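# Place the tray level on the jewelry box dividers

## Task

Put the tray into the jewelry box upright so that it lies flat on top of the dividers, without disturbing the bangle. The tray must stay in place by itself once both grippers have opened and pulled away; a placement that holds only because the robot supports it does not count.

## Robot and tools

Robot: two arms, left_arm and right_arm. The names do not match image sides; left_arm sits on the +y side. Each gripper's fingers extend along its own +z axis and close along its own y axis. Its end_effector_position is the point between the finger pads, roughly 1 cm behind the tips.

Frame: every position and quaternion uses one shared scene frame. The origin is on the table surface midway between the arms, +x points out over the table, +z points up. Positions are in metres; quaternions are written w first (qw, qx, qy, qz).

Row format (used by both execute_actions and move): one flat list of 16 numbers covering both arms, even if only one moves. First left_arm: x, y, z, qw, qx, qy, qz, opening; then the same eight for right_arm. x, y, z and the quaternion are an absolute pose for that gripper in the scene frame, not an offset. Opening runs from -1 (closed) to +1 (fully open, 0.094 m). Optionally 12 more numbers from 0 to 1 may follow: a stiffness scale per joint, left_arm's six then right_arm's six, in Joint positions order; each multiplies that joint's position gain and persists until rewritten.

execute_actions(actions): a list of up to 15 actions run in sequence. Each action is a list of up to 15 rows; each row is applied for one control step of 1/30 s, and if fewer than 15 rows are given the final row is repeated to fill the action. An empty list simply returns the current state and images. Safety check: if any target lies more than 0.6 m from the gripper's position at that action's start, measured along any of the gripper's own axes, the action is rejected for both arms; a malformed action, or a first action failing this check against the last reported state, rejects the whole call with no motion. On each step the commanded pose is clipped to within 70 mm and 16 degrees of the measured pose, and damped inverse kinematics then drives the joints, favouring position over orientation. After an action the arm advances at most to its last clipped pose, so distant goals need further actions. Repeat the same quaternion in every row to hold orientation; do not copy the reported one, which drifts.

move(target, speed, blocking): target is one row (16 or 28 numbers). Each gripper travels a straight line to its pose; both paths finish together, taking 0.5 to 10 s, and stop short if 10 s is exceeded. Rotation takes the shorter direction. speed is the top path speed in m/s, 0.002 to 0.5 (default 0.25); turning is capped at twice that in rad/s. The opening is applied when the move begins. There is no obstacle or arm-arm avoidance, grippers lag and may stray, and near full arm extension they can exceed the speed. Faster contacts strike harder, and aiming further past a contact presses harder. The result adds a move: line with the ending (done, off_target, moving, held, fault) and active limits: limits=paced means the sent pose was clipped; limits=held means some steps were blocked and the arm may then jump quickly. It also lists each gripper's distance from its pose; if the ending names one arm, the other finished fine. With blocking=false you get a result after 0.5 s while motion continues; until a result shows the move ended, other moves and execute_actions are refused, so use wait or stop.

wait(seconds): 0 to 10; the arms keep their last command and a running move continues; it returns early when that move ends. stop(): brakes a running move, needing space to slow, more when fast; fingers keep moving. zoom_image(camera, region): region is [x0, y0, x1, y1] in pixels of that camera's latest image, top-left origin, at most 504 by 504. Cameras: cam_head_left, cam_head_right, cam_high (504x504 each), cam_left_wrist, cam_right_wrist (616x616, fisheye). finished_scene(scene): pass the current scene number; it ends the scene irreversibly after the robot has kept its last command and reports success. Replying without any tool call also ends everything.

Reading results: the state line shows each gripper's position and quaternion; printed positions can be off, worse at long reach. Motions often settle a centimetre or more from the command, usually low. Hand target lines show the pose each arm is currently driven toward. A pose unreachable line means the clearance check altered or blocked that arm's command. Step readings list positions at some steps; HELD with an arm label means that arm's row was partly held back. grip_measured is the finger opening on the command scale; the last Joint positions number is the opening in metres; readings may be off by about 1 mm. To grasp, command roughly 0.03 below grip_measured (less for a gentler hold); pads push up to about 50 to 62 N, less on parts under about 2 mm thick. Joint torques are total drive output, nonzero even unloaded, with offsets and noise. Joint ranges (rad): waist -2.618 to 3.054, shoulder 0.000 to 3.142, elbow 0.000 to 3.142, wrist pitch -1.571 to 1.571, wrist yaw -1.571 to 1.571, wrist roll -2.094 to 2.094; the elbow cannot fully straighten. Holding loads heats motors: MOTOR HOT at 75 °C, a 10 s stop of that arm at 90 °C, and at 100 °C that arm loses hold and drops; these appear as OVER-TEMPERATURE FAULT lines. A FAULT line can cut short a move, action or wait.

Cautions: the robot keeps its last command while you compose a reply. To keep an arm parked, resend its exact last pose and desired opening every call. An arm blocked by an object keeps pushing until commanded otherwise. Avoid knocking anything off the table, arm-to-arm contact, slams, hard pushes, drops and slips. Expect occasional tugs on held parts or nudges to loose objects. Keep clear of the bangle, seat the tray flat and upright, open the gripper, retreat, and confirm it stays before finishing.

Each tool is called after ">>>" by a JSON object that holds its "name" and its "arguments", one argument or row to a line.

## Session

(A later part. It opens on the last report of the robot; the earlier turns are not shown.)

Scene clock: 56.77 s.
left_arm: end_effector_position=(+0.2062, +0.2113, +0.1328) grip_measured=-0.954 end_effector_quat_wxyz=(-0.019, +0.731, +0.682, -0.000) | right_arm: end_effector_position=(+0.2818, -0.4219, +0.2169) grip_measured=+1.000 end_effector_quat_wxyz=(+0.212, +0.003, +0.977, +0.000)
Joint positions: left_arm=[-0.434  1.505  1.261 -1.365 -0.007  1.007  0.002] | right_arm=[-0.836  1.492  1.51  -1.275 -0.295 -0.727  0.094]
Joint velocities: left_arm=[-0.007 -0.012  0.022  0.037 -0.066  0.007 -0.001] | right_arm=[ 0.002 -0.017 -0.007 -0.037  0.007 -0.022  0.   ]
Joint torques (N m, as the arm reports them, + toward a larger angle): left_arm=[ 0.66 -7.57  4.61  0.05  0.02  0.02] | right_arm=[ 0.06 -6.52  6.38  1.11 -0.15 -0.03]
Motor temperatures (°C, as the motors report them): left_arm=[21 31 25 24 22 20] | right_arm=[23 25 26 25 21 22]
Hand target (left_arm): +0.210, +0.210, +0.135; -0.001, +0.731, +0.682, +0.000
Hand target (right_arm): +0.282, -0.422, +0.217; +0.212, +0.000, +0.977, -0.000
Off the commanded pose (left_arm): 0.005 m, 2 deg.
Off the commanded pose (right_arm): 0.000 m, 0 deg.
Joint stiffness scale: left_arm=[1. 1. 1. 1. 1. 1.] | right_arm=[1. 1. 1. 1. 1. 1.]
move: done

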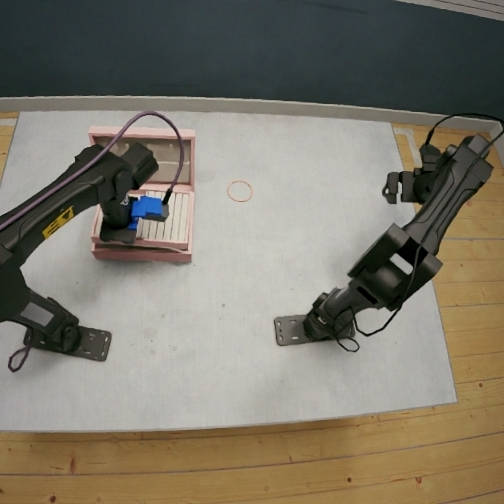

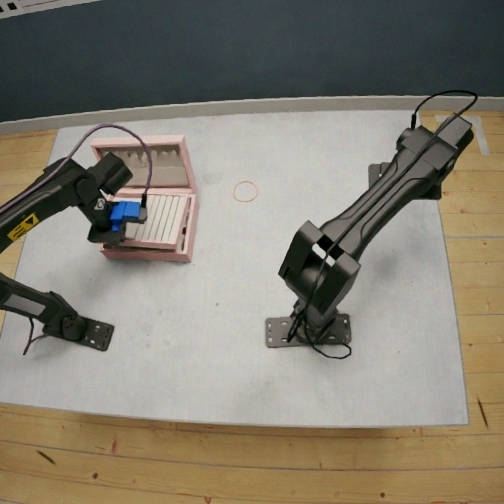

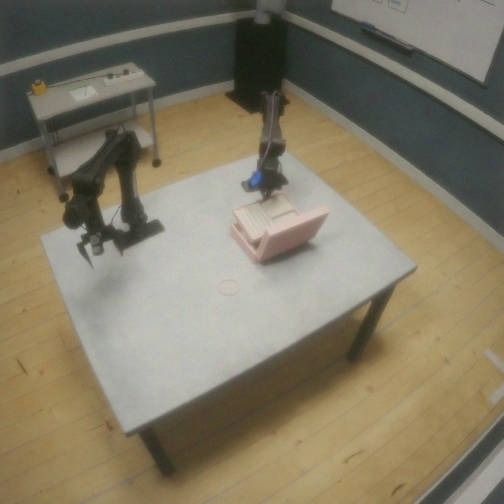

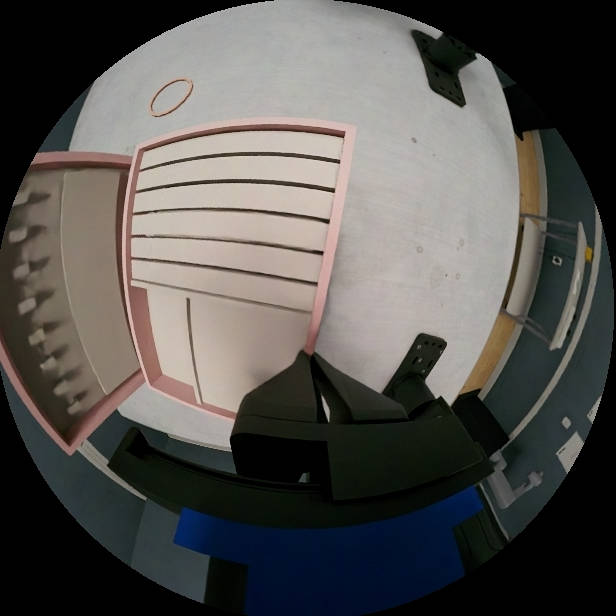

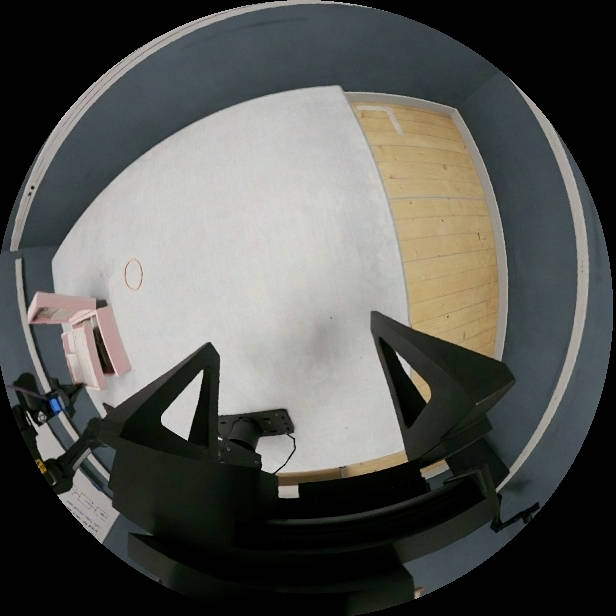

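>>> {"name": "move", "arguments": {
  "target": [0.213,0.21,0.115,0,0.731,0.682,0,-1,0.2818,-0.4219,0.2169,0.212,0,0.977,0,1],
  "speed": 0.03
}}

>>> {"name": "zoom_image", "arguments": {
  "camera": "cam_head_right",
  "region": [60,120,240,290]
}}

Scene clock: 67.80 s.
left_arm: end_effector_position=(+0.2094, +0.2111, +0.1155) grip_measured=-0.954 end_effector_quat_wxyz=(-0.013, +0.732, +0.681, +0.001) | right_arm: end_effector_position=(+0.2818, -0.4219, +0.2169) grip_measured=+1.000 end_effector_quat_wxyz=(+0.212, +0.003, +0.977, +0.000)
Joint positions: left_arm=[-0.426  1.505  1.193 -1.283 -0.007  1.017  0.002] | right_arm=[-0.836  1.492  1.51  -1.275 -0.295 -0.727  0.094]
Joint velocities: left_arm=[-0.002 -0.007 -0.007  0.007 -0.022 -0.037 -0.   ] | right_arm=[-0.002 -0.007 -0.002  0.022 -0.051  0.051  0.   ]
Joint torques (N m, as the arm reports them, + toward a larger angle): left_arm=[ 0.73 -6.57  4.61  0.13  0.03  0.04] | right_arm=[ 0.07 -6.54  6.39  1.11 -0.15 -0.03]
Motor temperatures (°C, as the motors report them): left_arm=[21 30 25 24 22 20] | right_arm=[23 25 27 26 21 22]
Hand target (left_arm): +0.213, +0.210, +0.115; -0.000, +0.731, +0.682, +0.000
Hand target (right_arm): +0.282, -0.422, +0.217; +0.212, +0.000, +0.977, -0.000
Off the commanded pose (left_arm): 0.004 m, 1 deg.
Off the commanded pose (right_arm): 0.000 m, 0 deg.
Joint stiffness scale: left_arm=[1. 1. 1. 1. 1. 1.] | right_arm=[1. 1. 1. 1. 1. 1.]
move: done

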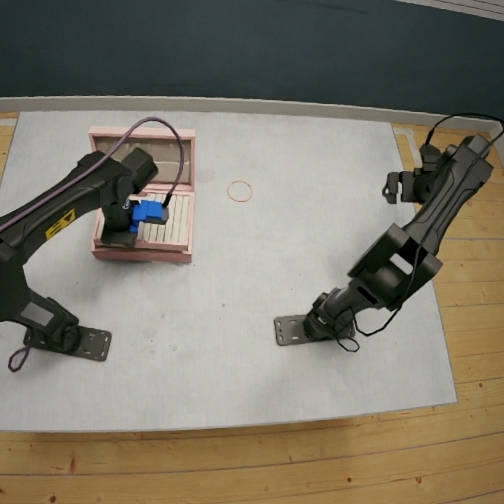

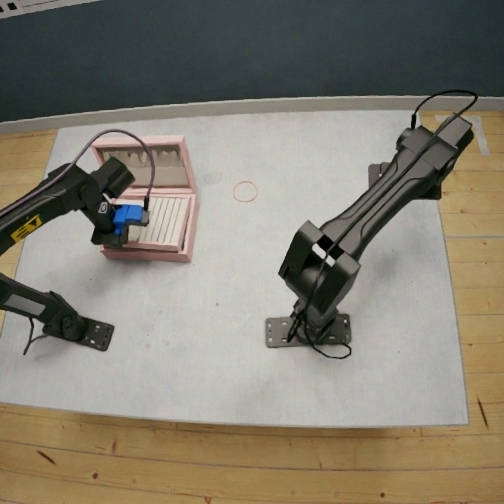

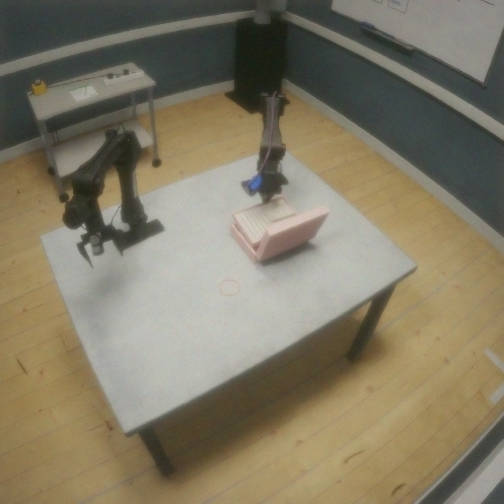

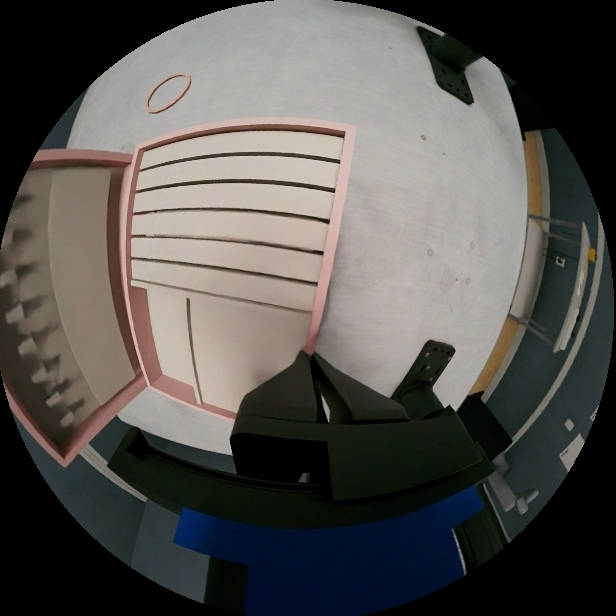

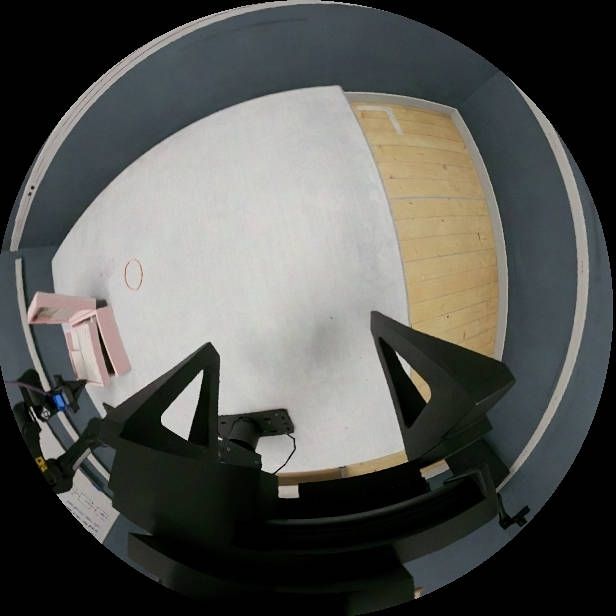

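Region (60, 120, 240, 290) of cam_head_right's 504x504 image, scaled by 2.800, with more detail than that image has.

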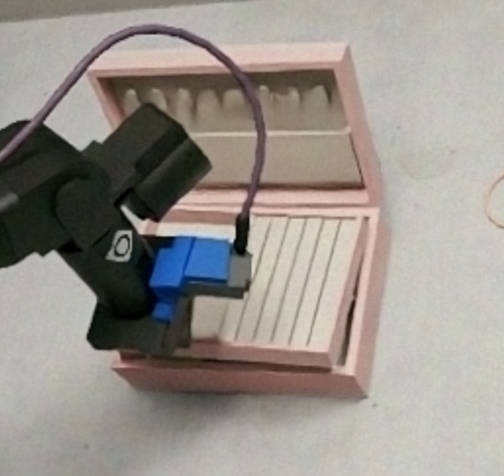

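>>> {"name": "move", "arguments": {
  "target": [0.219,0.215,0.103,0,0.731,0.682,0,-1,0.2818,-0.4219,0.2169,0.212,0,0.977,0,1],
  "speed": 0.02
}}

>>> {"name": "zoom_image", "arguments": {
  "camera": "cam_head_right",
  "region": [60,120,240,290]
}}

Scene clock: 72.33 s.
left_arm: end_effector_position=(+0.2148, +0.2162, +0.1062) grip_measured=-0.954 end_effector_quat_wxyz=(-0.008, +0.732, +0.681, +0.002) | right_arm: end_effector_position=(+0.2818, -0.4219, +0.2169) grip_measured=+1.000 end_effector_quat_wxyz=(+0.212, +0.003, +0.977, +0.000)
Joint positions: left_arm=[-0.397  1.505  1.156 -1.237 -0.007  1.045  0.002] | right_arm=[-0.836  1.492  1.51  -1.275 -0.295 -0.727  0.094]
Joint velocities: left_arm=[ 0.002 -0.007 -0.017 -0.022  0.051  0.095  0.   ] | right_arm=[-0.017 -0.002 -0.002  0.007  0.066 -0.022  0.   ]
Joint torques (N m, as the arm reports them, + toward a larger angle): left_arm=[ 0.81 -5.66  4.66  0.03  0.06  0.02] | right_arm=[ 0.06 -6.53  6.38  1.11 -0.15 -0.02]
Motor temperatures (°C, as the motors report them): left_arm=[21 30 25 24 22 20] | right_arm=[23 25 27 26 21 22]
Hand target (left_arm): +0.219, +0.215, +0.103; -0.001, +0.731, +0.682, +0.000
Hand target (right_arm): +0.282, -0.422, +0.217; +0.212, +0.000, +0.977, -0.000
Off the commanded pose (left_arm): 0.005 m, 1 deg.
Off the commanded pose (right_arm): 0.000 m, 0 deg.
Joint stiffness scale: left_arm=[1. 1. 1. 1. 1. 1.] | right_arm=[1. 1. 1. 1. 1. 1.]
move: done

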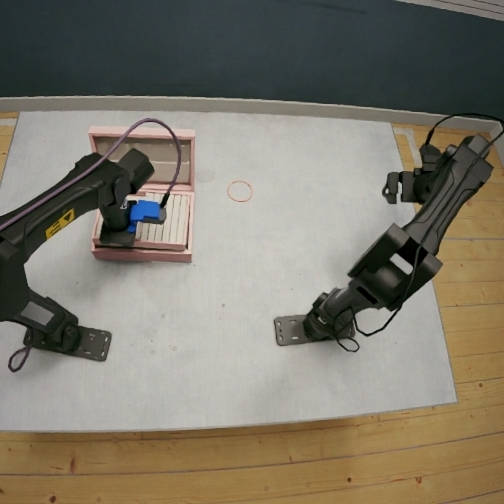

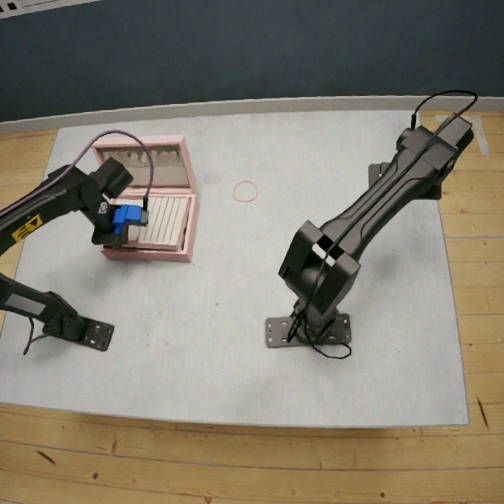

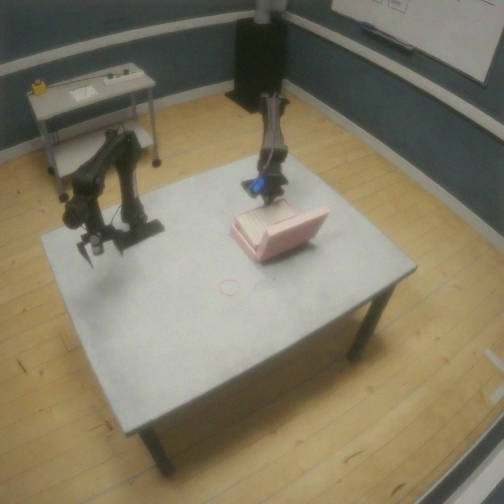

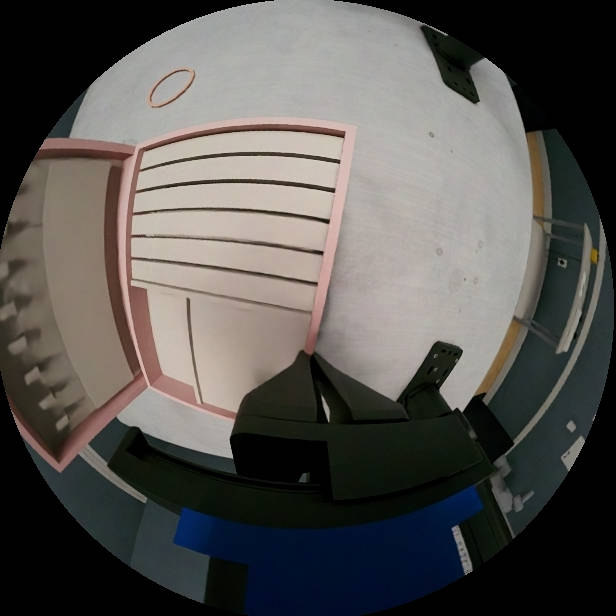

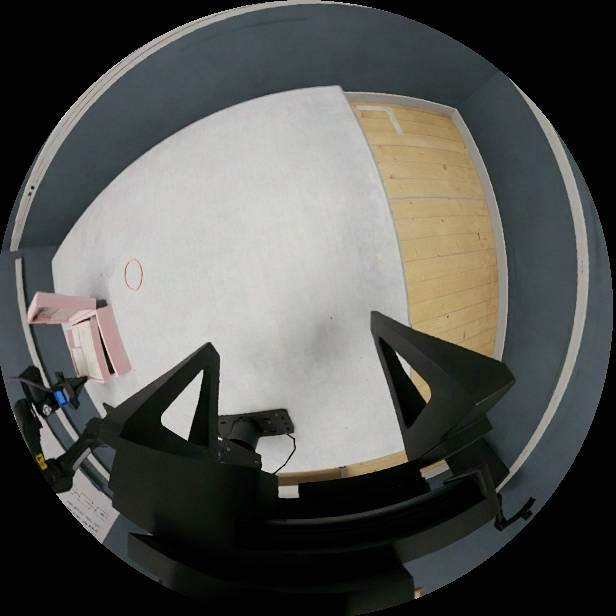

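Region (60, 120, 240, 290) of cam_head_right's 504x504 image, scaled by 2.800, with more detail than that image has.

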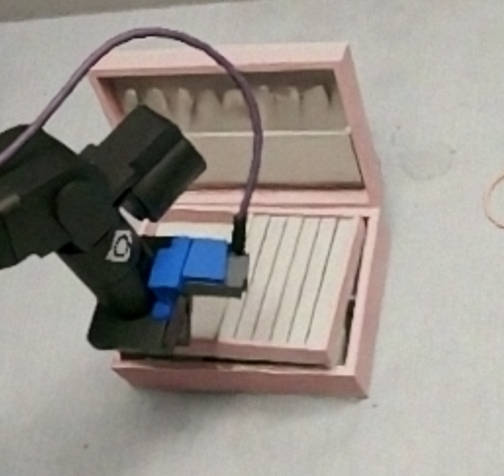

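>>> {"name": "move", "arguments": {
  "target": [0.223,0.215,0.095,0,0.716,0.698,0,-1,0.2818,-0.4219,0.2169,0.212,0,0.977,0,1],
  "speed": 0.02
}}

>>> {"name": "zoom_image", "arguments": {
  "camera": "cam_head_right",
  "region": [60,120,240,290]
}}

Scene clock: 78.37 s.
left_arm: end_effector_position=(+0.2191, +0.2160, +0.0990) grip_measured=-0.954 end_effector_quat_wxyz=(-0.006, +0.721, +0.692, +0.002) | right_arm: end_effector_position=(+0.2818, -0.4219, +0.2169) grip_measured=+1.000 end_effector_quat_wxyz=(+0.212, +0.003, +0.977, +0.000)
Joint positions: left_arm=[-0.388  1.52   1.141 -1.204 -0.007  1.024  0.002] | right_arm=[-0.836  1.492  1.51  -1.275 -0.295 -0.727  0.094]
Joint velocities: left_arm=[ 0.017  0.002 -0.002 -0.022  0.022 -0.007  0.   ] | right_arm=[-0.007 -0.007 -0.002  0.022  0.022 -0.007  0.   ]
Joint torques (N m, as the arm reports them, + toward a larger angle): left_arm=[ 0.87 -5.49  4.55  0.13  0.08 -0.06] | right_arm=[ 0.07 -6.53  6.38  1.11 -0.15 -0.03]
Motor temperatures (°C, as the motors report them): left_arm=[21 29 25 24 22 20] | right_arm=[23 25 27 26 21 22]
Hand target (left_arm): +0.223, +0.215, +0.095; -0.000, +0.716, +0.698, +0.000
Hand target (right_arm): +0.282, -0.422, +0.217; +0.212, +0.000, +0.977, -0.000
Off the commanded pose (left_arm): 0.006 m, 1 deg.
Off the commanded pose (right_arm): 0.000 m, 0 deg.
Joint stiffness scale: left_arm=[1. 1. 1. 1. 1. 1.] | right_arm=[1. 1. 1. 1. 1. 1.]
move: done

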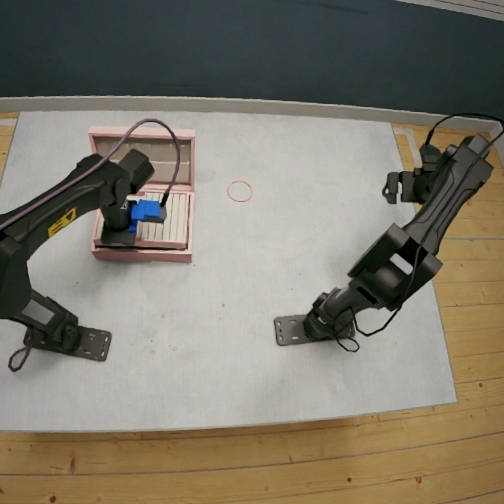

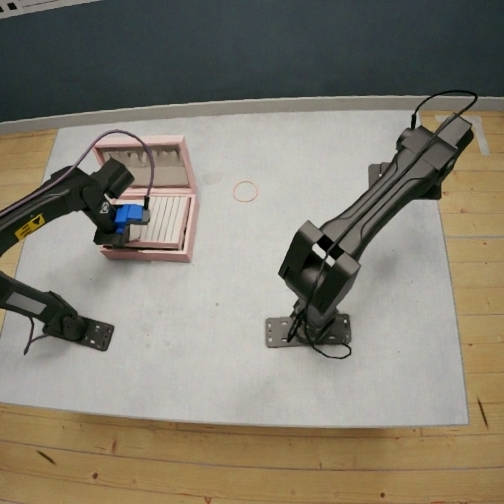

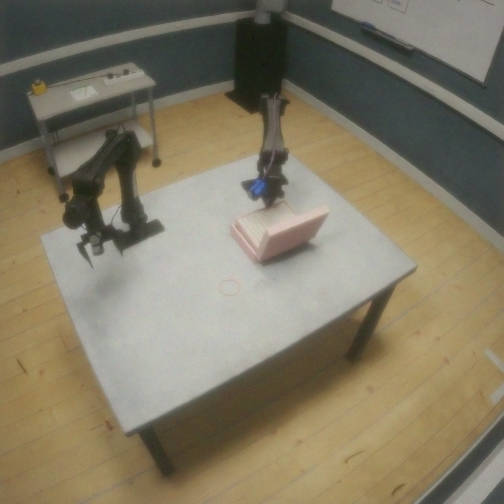

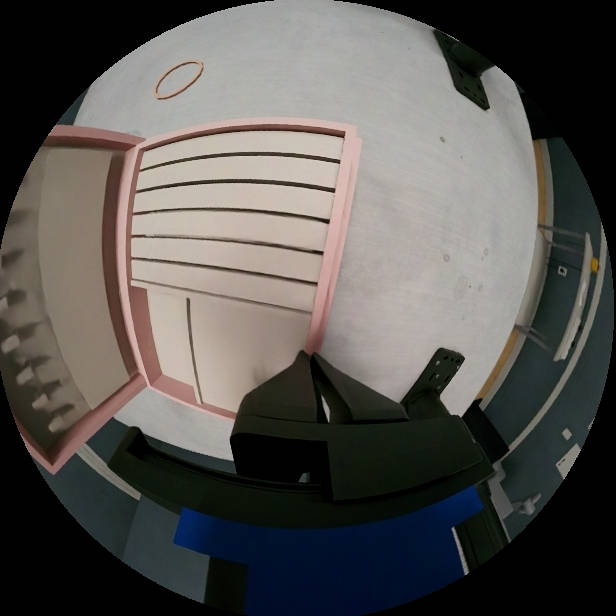

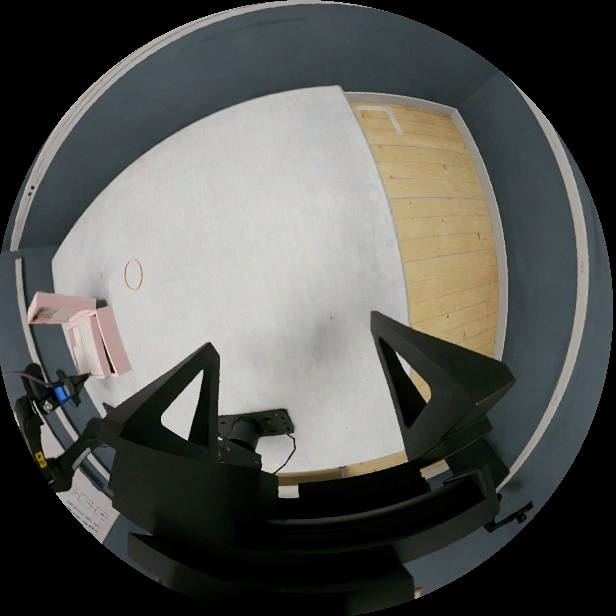

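Region (60, 120, 240, 290) of cam_head_right's 504x504 image, scaled by 2.800, with more detail than that image has.

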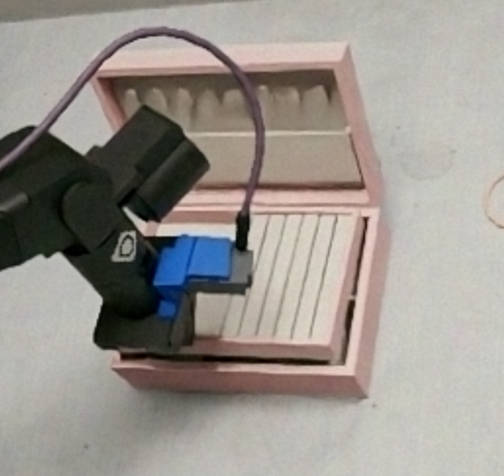

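>>> {"name": "move", "arguments": {
  "target": [0.229,0.213,0.092,0,0.72,0.694,0,-1,0.2818,-0.4219,0.2169,0.212,0,0.977,0,1],
  "speed": 0.02
}}

>>> {"name": "zoom_image", "arguments": {
  "camera": "cam_high",
  "region": [200,150,350,280]
}}

Scene clock: 84.03 s.
left_arm: end_effector_position=(+0.2225, +0.2158, +0.0919) grip_measured=-0.954 end_effector_quat_wxyz=(-0.014, +0.721, +0.693, +0.000) | right_arm: end_effector_position=(+0.2818, -0.4219, +0.2169) grip_measured=+1.000 end_effector_quat_wxyz=(+0.212, +0.003, +0.977, +0.000)
Joint positions: left_arm=[-0.381  1.55   1.141 -1.189 -0.007  1.029  0.002] | right_arm=[-0.836  1.492  1.51  -1.275 -0.295 -0.727  0.094]
Joint velocities: left_arm=[-0.017 -0.012  0.012  0.007  0.037 -0.051  0.   ] | right_arm=[ 0.002  0.002 -0.012 -0.037  0.007 -0.007  0.   ]
Joint torques (N m, as the arm reports them, + toward a larger angle): left_arm=[ 0.75 -6.09  5.43  0.06  0.04  0.02] | right_arm=[ 0.05 -6.51  6.38  1.1  -0.15 -0.03]
Motor temperatures (°C, as the motors report them): left_arm=[21 29 25 24 22 20] | right_arm=[23 25 27 26 21 22]
Hand target (left_arm): +0.229, +0.213, +0.092; -0.000, +0.720, +0.694, +0.000
Hand target (right_arm): +0.282, -0.422, +0.217; +0.212, +0.000, +0.977, -0.000
Off the commanded pose (left_arm): 0.007 m, 2 deg.
Off the commanded pose (right_arm): 0.000 m, 0 deg.
Joint stiffness scale: left_arm=[1. 1. 1. 1. 1. 1.] | right_arm=[1. 1. 1. 1. 1. 1.]
move: done

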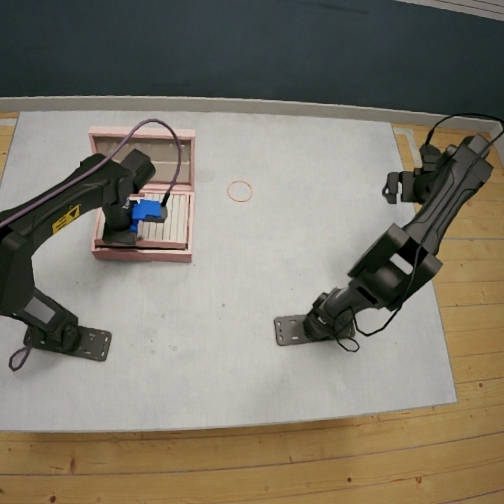

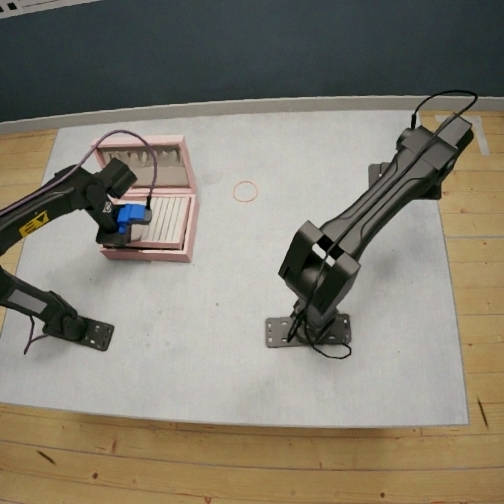

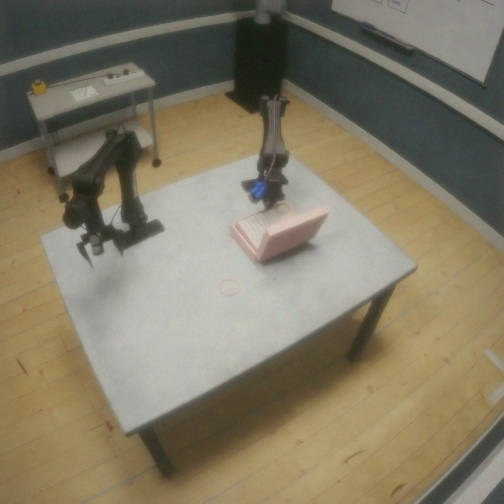

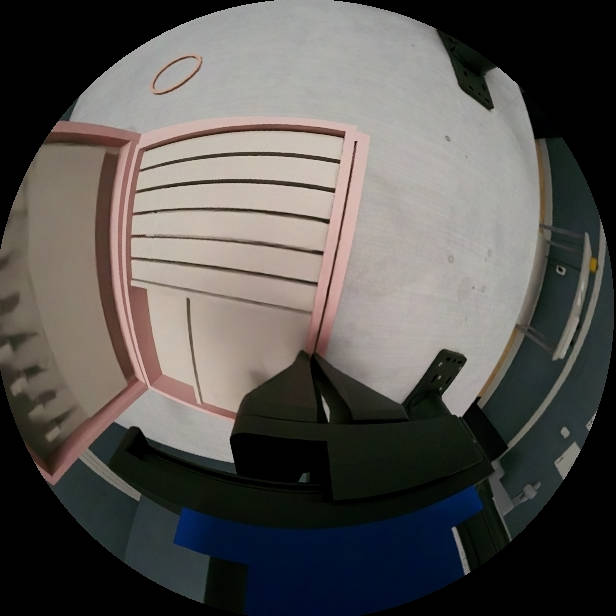

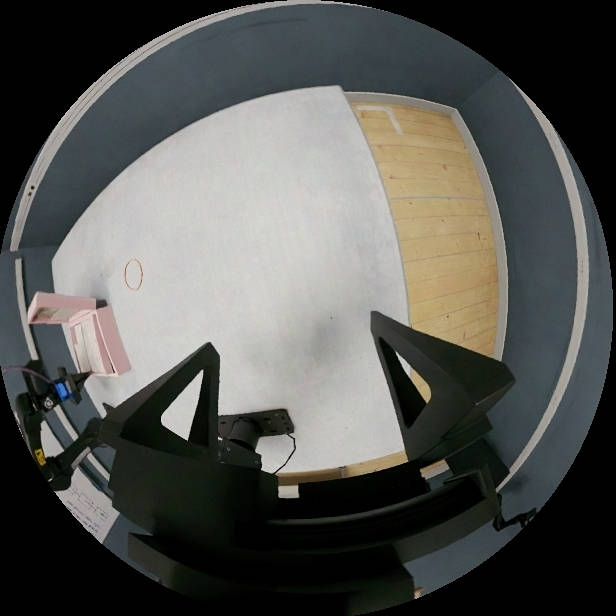

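Region (200, 150, 350, 280) of cam_high's 504x504 image, scaled by 3.360, with more detail than that image has; it fills the top 437 rows of this view, and the rest is white.

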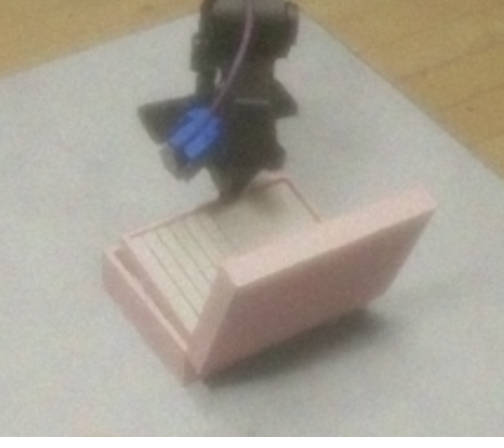

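>>> {"name": "move", "arguments": {
  "target": [0.234,0.209,0.088,0,0.72,0.694,0,-1,0.2818,-0.4219,0.2169,0.212,0,0.977,0,1],
  "speed": 0.02
}}

>>> {"name": "zoom_image", "arguments": {
  "camera": "cam_head_left",
  "region": [50,120,230,290]
}}

Scene clock: 89.07 s.
left_arm: end_effector_position=(+0.2225, +0.2158, +0.0862) grip_measured=-0.954 end_effector_quat_wxyz=(-0.024, +0.721, +0.692, -0.002) | right_arm: end_effector_position=(+0.2818, -0.4219, +0.2169) grip_measured=+1.000 end_effector_quat_wxyz=(+0.212, +0.003, +0.977, +0.000)
Joint positions: left_arm=[-0.381  1.573  1.141 -1.186 -0.007  1.03   0.002] | right_arm=[-0.836  1.492  1.51  -1.275 -0.295 -0.727  0.094]
Joint velocities: left_arm=[-0.007 -0.017 -0.002 -0.051  0.066  0.037  0.   ] | right_arm=[-0.022 -0.022  0.002  0.022 -0.037 -0.007  0.   ]
Joint torques (N m, as the arm reports them, + toward a larger angle): left_arm=[ 0.61 -6.14  6.23  0.15  0.05  0.  ] | right_arm=[ 0.06 -6.54  6.37  1.11 -0.15 -0.03]
Motor temperatures (°C, as the motors report them): left_arm=[21 29 25 24 22 20] | right_arm=[23 25 27 26 21 22]
Hand target (left_arm): +0.234, +0.209, +0.089; -0.000, +0.720, +0.694, +0.000
Hand target (right_arm): +0.282, -0.422, +0.217; +0.212, +0.000, +0.977, -0.000
Off the commanded pose (left_arm): 0.013 m, 3 deg.
Off the commanded pose (right_arm): 0.000 m, 0 deg.
Joint stiffness scale: left_arm=[1. 1. 1. 1. 1. 1.] | right_arm=[1. 1. 1. 1. 1. 1.]
move: off_target (left_arm)

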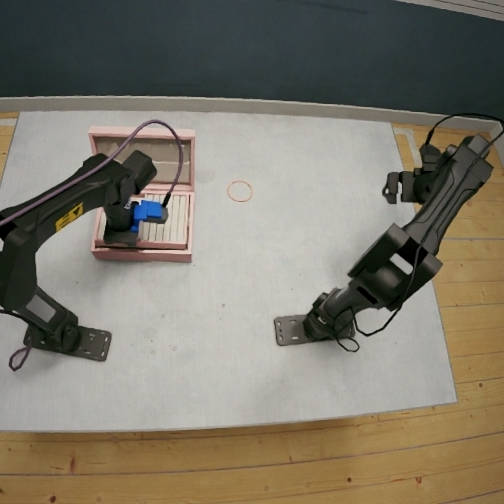

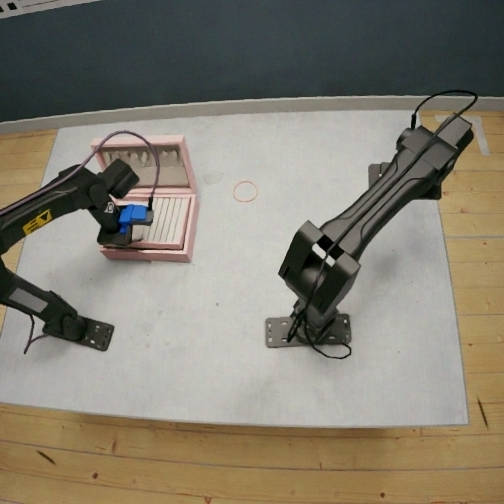

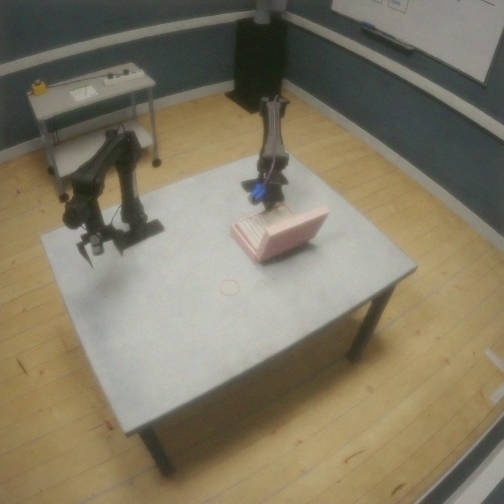

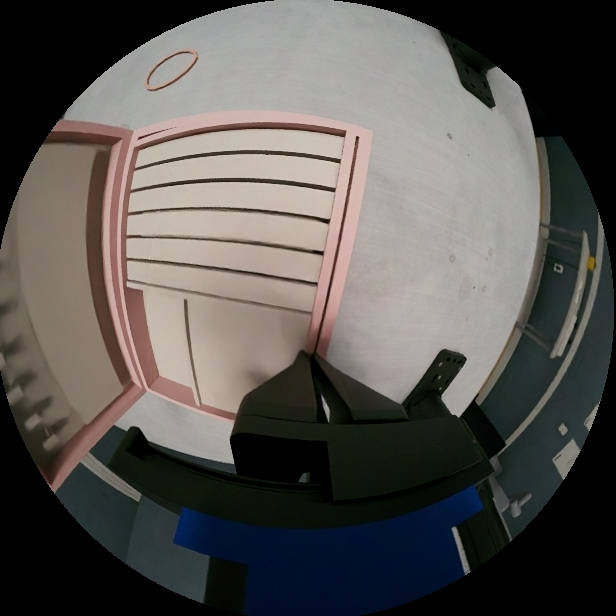

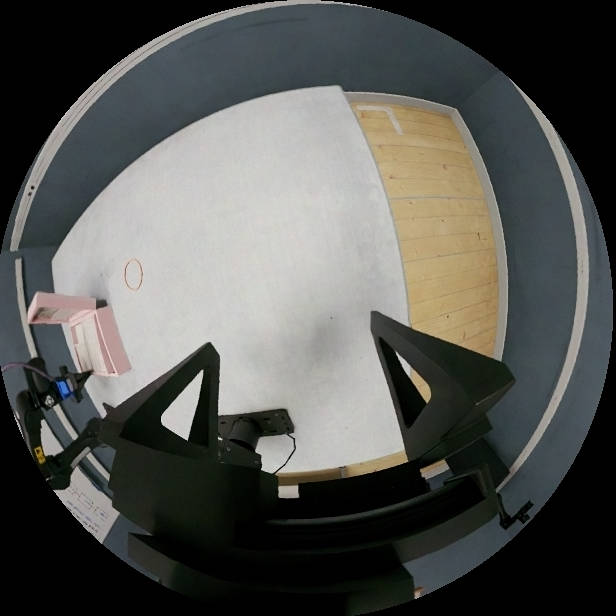

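Region (50, 120, 230, 290) of cam_head_left's 504x504 image, scaled by 2.800, with more detail than that image has.

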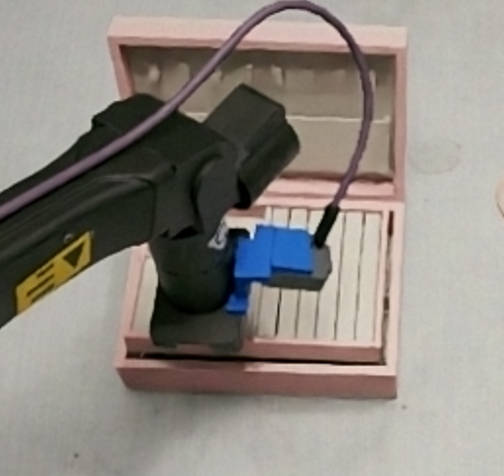

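>>> {"name": "move", "arguments": {
  "target": [0.238,0.203,0.096,0,0.72,0.694,0,-1,0.2818,-0.4219,0.2169,0.212,0,0.977,0,1],
  "speed": 0.01
}}

>>> {"name": "zoom_image", "arguments": {
  "camera": "cam_head_left",
  "region": [50,120,230,290]
}}

Scene clock: 96.90 s.
left_arm: end_effector_position=(+0.2230, +0.2153, +0.0885) grip_measured=-0.954 end_effector_quat_wxyz=(-0.032, +0.720, +0.693, -0.004) | right_arm: end_effector_position=(+0.2818, -0.4219, +0.2169) grip_measured=+1.000 end_effector_quat_wxyz=(+0.212, +0.003, +0.977, +0.000)
Joint positions: left_arm=[-0.381  1.591  1.166 -1.212 -0.006  1.028  0.002] | right_arm=[-0.836  1.492  1.51  -1.275 -0.295 -0.727  0.094]
Joint velocities: left_arm=[ 0.012  0.002 -0.002  0.051 -0.051 -0.022  0.   ] | right_arm=[ 0.007 -0.002  0.002  0.007 -0.007  0.037  0.   ]
Joint torques (N m, as the arm reports them, + toward a larger angle): left_arm=[-0.27 -6.42  8.15  0.07  0.04 -0.08] | right_arm=[ 0.06 -6.53  6.4   1.1  -0.16 -0.02]
Motor temperatures (°C, as the motors report them): left_arm=[21 29 26 24 22 20] | right_arm=[23 25 27 26 21 22]
Hand target (left_arm): +0.237, +0.203, +0.097; +0.000, +0.720, +0.694, -0.000
Hand target (right_arm): +0.282, -0.422, +0.217; +0.212, +0.000, +0.977, -0.000
Off the commanded pose (left_arm): 0.021 m, 4 deg.
Off the commanded pose (right_arm): 0.000 m, 0 deg.
Joint stiffness scale: left_arm=[1. 1. 1. 1. 1. 1.] | right_arm=[1. 1. 1. 1. 1. 1.]
move: off_target (left_arm)

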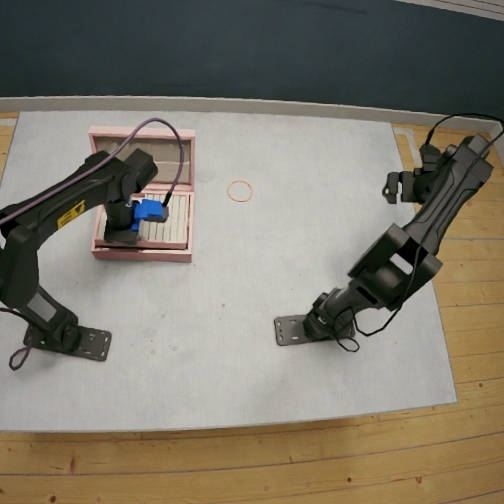

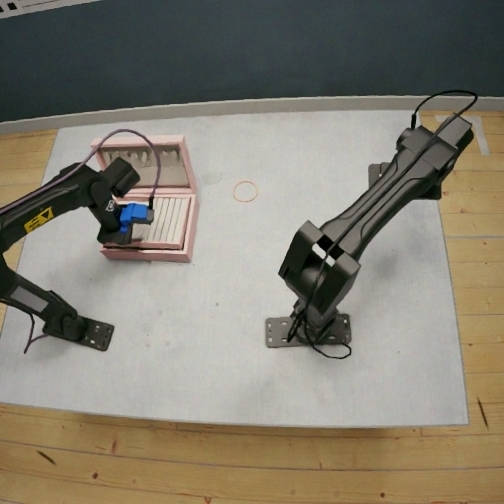

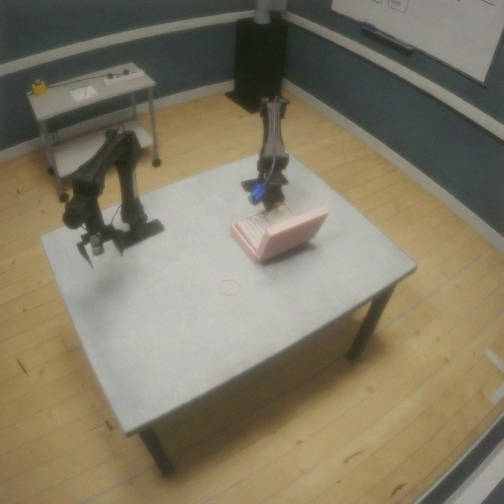

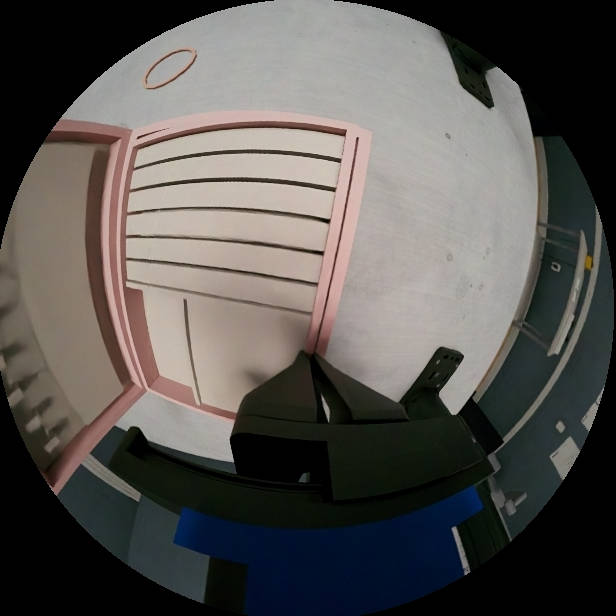

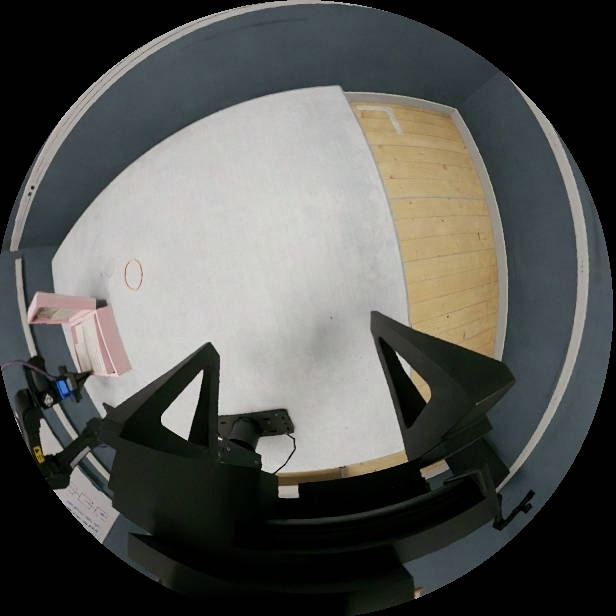

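Region (50, 120, 230, 290) of cam_head_left's 504x504 image, scaled by 2.800, with more detail than that image has.

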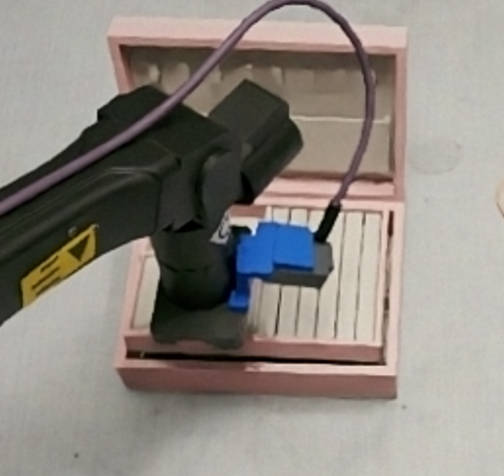

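>>> {"name": "move", "arguments": {
  "target": [0.243,0.197,0.099,0,0.72,0.694,0,-1,0.2818,-0.4219,0.2169,0.212,0,0.977,0,1],
  "speed": 0.02
}}

>>> {"name": "zoom_image", "arguments": {
  "camera": "cam_head_left",
  "region": [50,120,230,290]
}}

Scene clock: 103.43 s.
left_arm: end_effector_position=(+0.2245, +0.2140, +0.0921) grip_measured=-0.954 end_effector_quat_wxyz=(-0.042, +0.718, +0.695, -0.007) | right_arm: end_effector_position=(+0.2818, -0.4219, +0.2169) grip_measured=+1.000 end_effector_quat_wxyz=(+0.212, +0.003, +0.977, +0.000)
Joint positions: left_arm=[-0.381  1.615  1.205 -1.246 -0.005  1.022  0.002] | right_arm=[-0.836  1.492  1.51  -1.275 -0.295 -0.727  0.094]
Joint velocities: left_arm=[ 0.017  0.007  0.007 -0.022 -0.022  0.007  0.   ] | right_arm=[ 0.012 -0.017 -0.027 -0.051  0.007 -0.007  0.   ]
Joint torques (N m, as the arm reports them, + toward a larger angle): left_arm=[-0.85 -6.58  8.31  0.21  0.02 -0.09] | right_arm=[ 0.07 -6.53  6.38  1.11 -0.16 -0.03]
Motor temperatures (°C, as the motors report them): left_arm=[21 29 26 24 22 20] | right_arm=[23 25 27 26 21 22]
Hand target (left_arm): +0.242, +0.198, +0.100; +0.000, +0.720, +0.694, -0.001
Hand target (right_arm): +0.282, -0.422, +0.217; +0.212, +0.000, +0.977, -0.000
Off the commanded pose (left_arm): 0.026 m, 5 deg.
Off the commanded pose (right_arm): 0.000 m, 0 deg.
Joint stiffness scale: left_arm=[1. 1. 1. 1. 1. 1.] | right_arm=[1. 1. 1. 1. 1. 1.]
move: off_target (left_arm)

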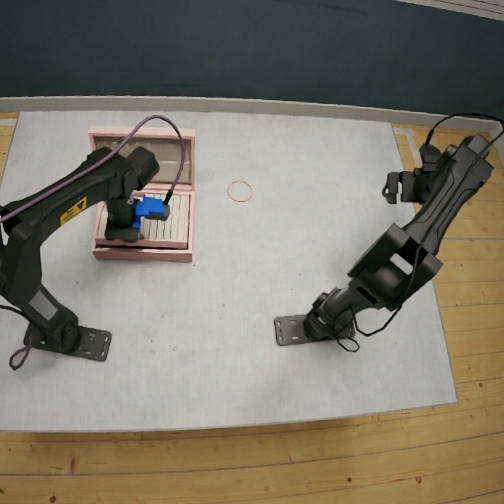

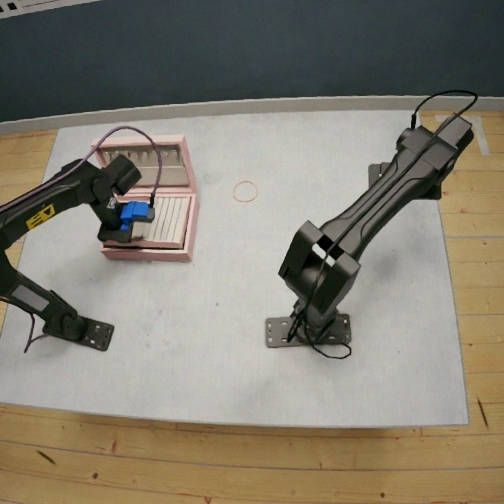

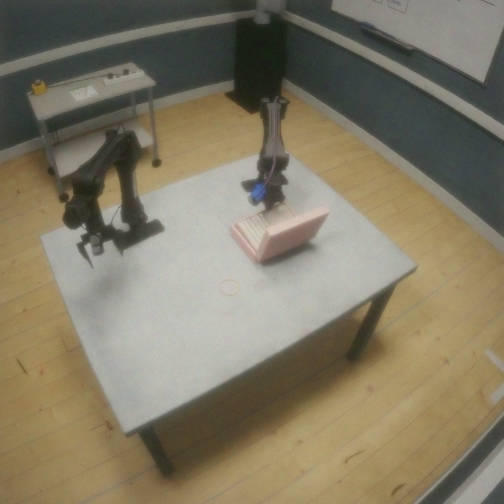

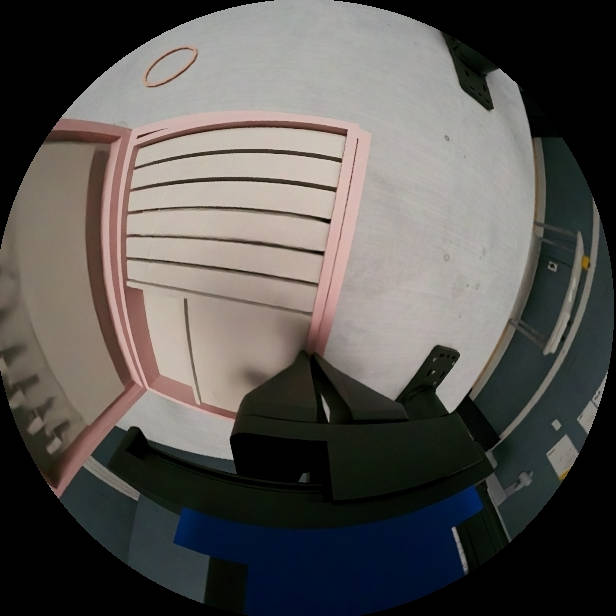

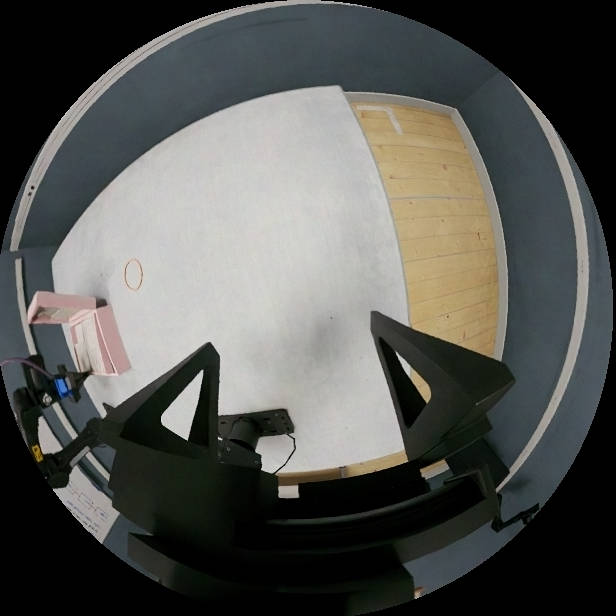

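Region (50, 120, 230, 290) of cam_head_left's 504x504 image, scaled by 2.800, with more detail than that image has.

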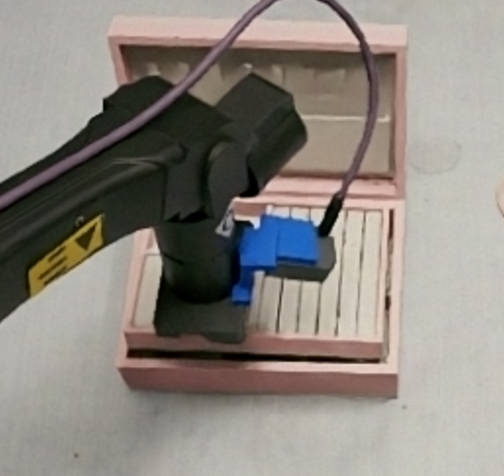

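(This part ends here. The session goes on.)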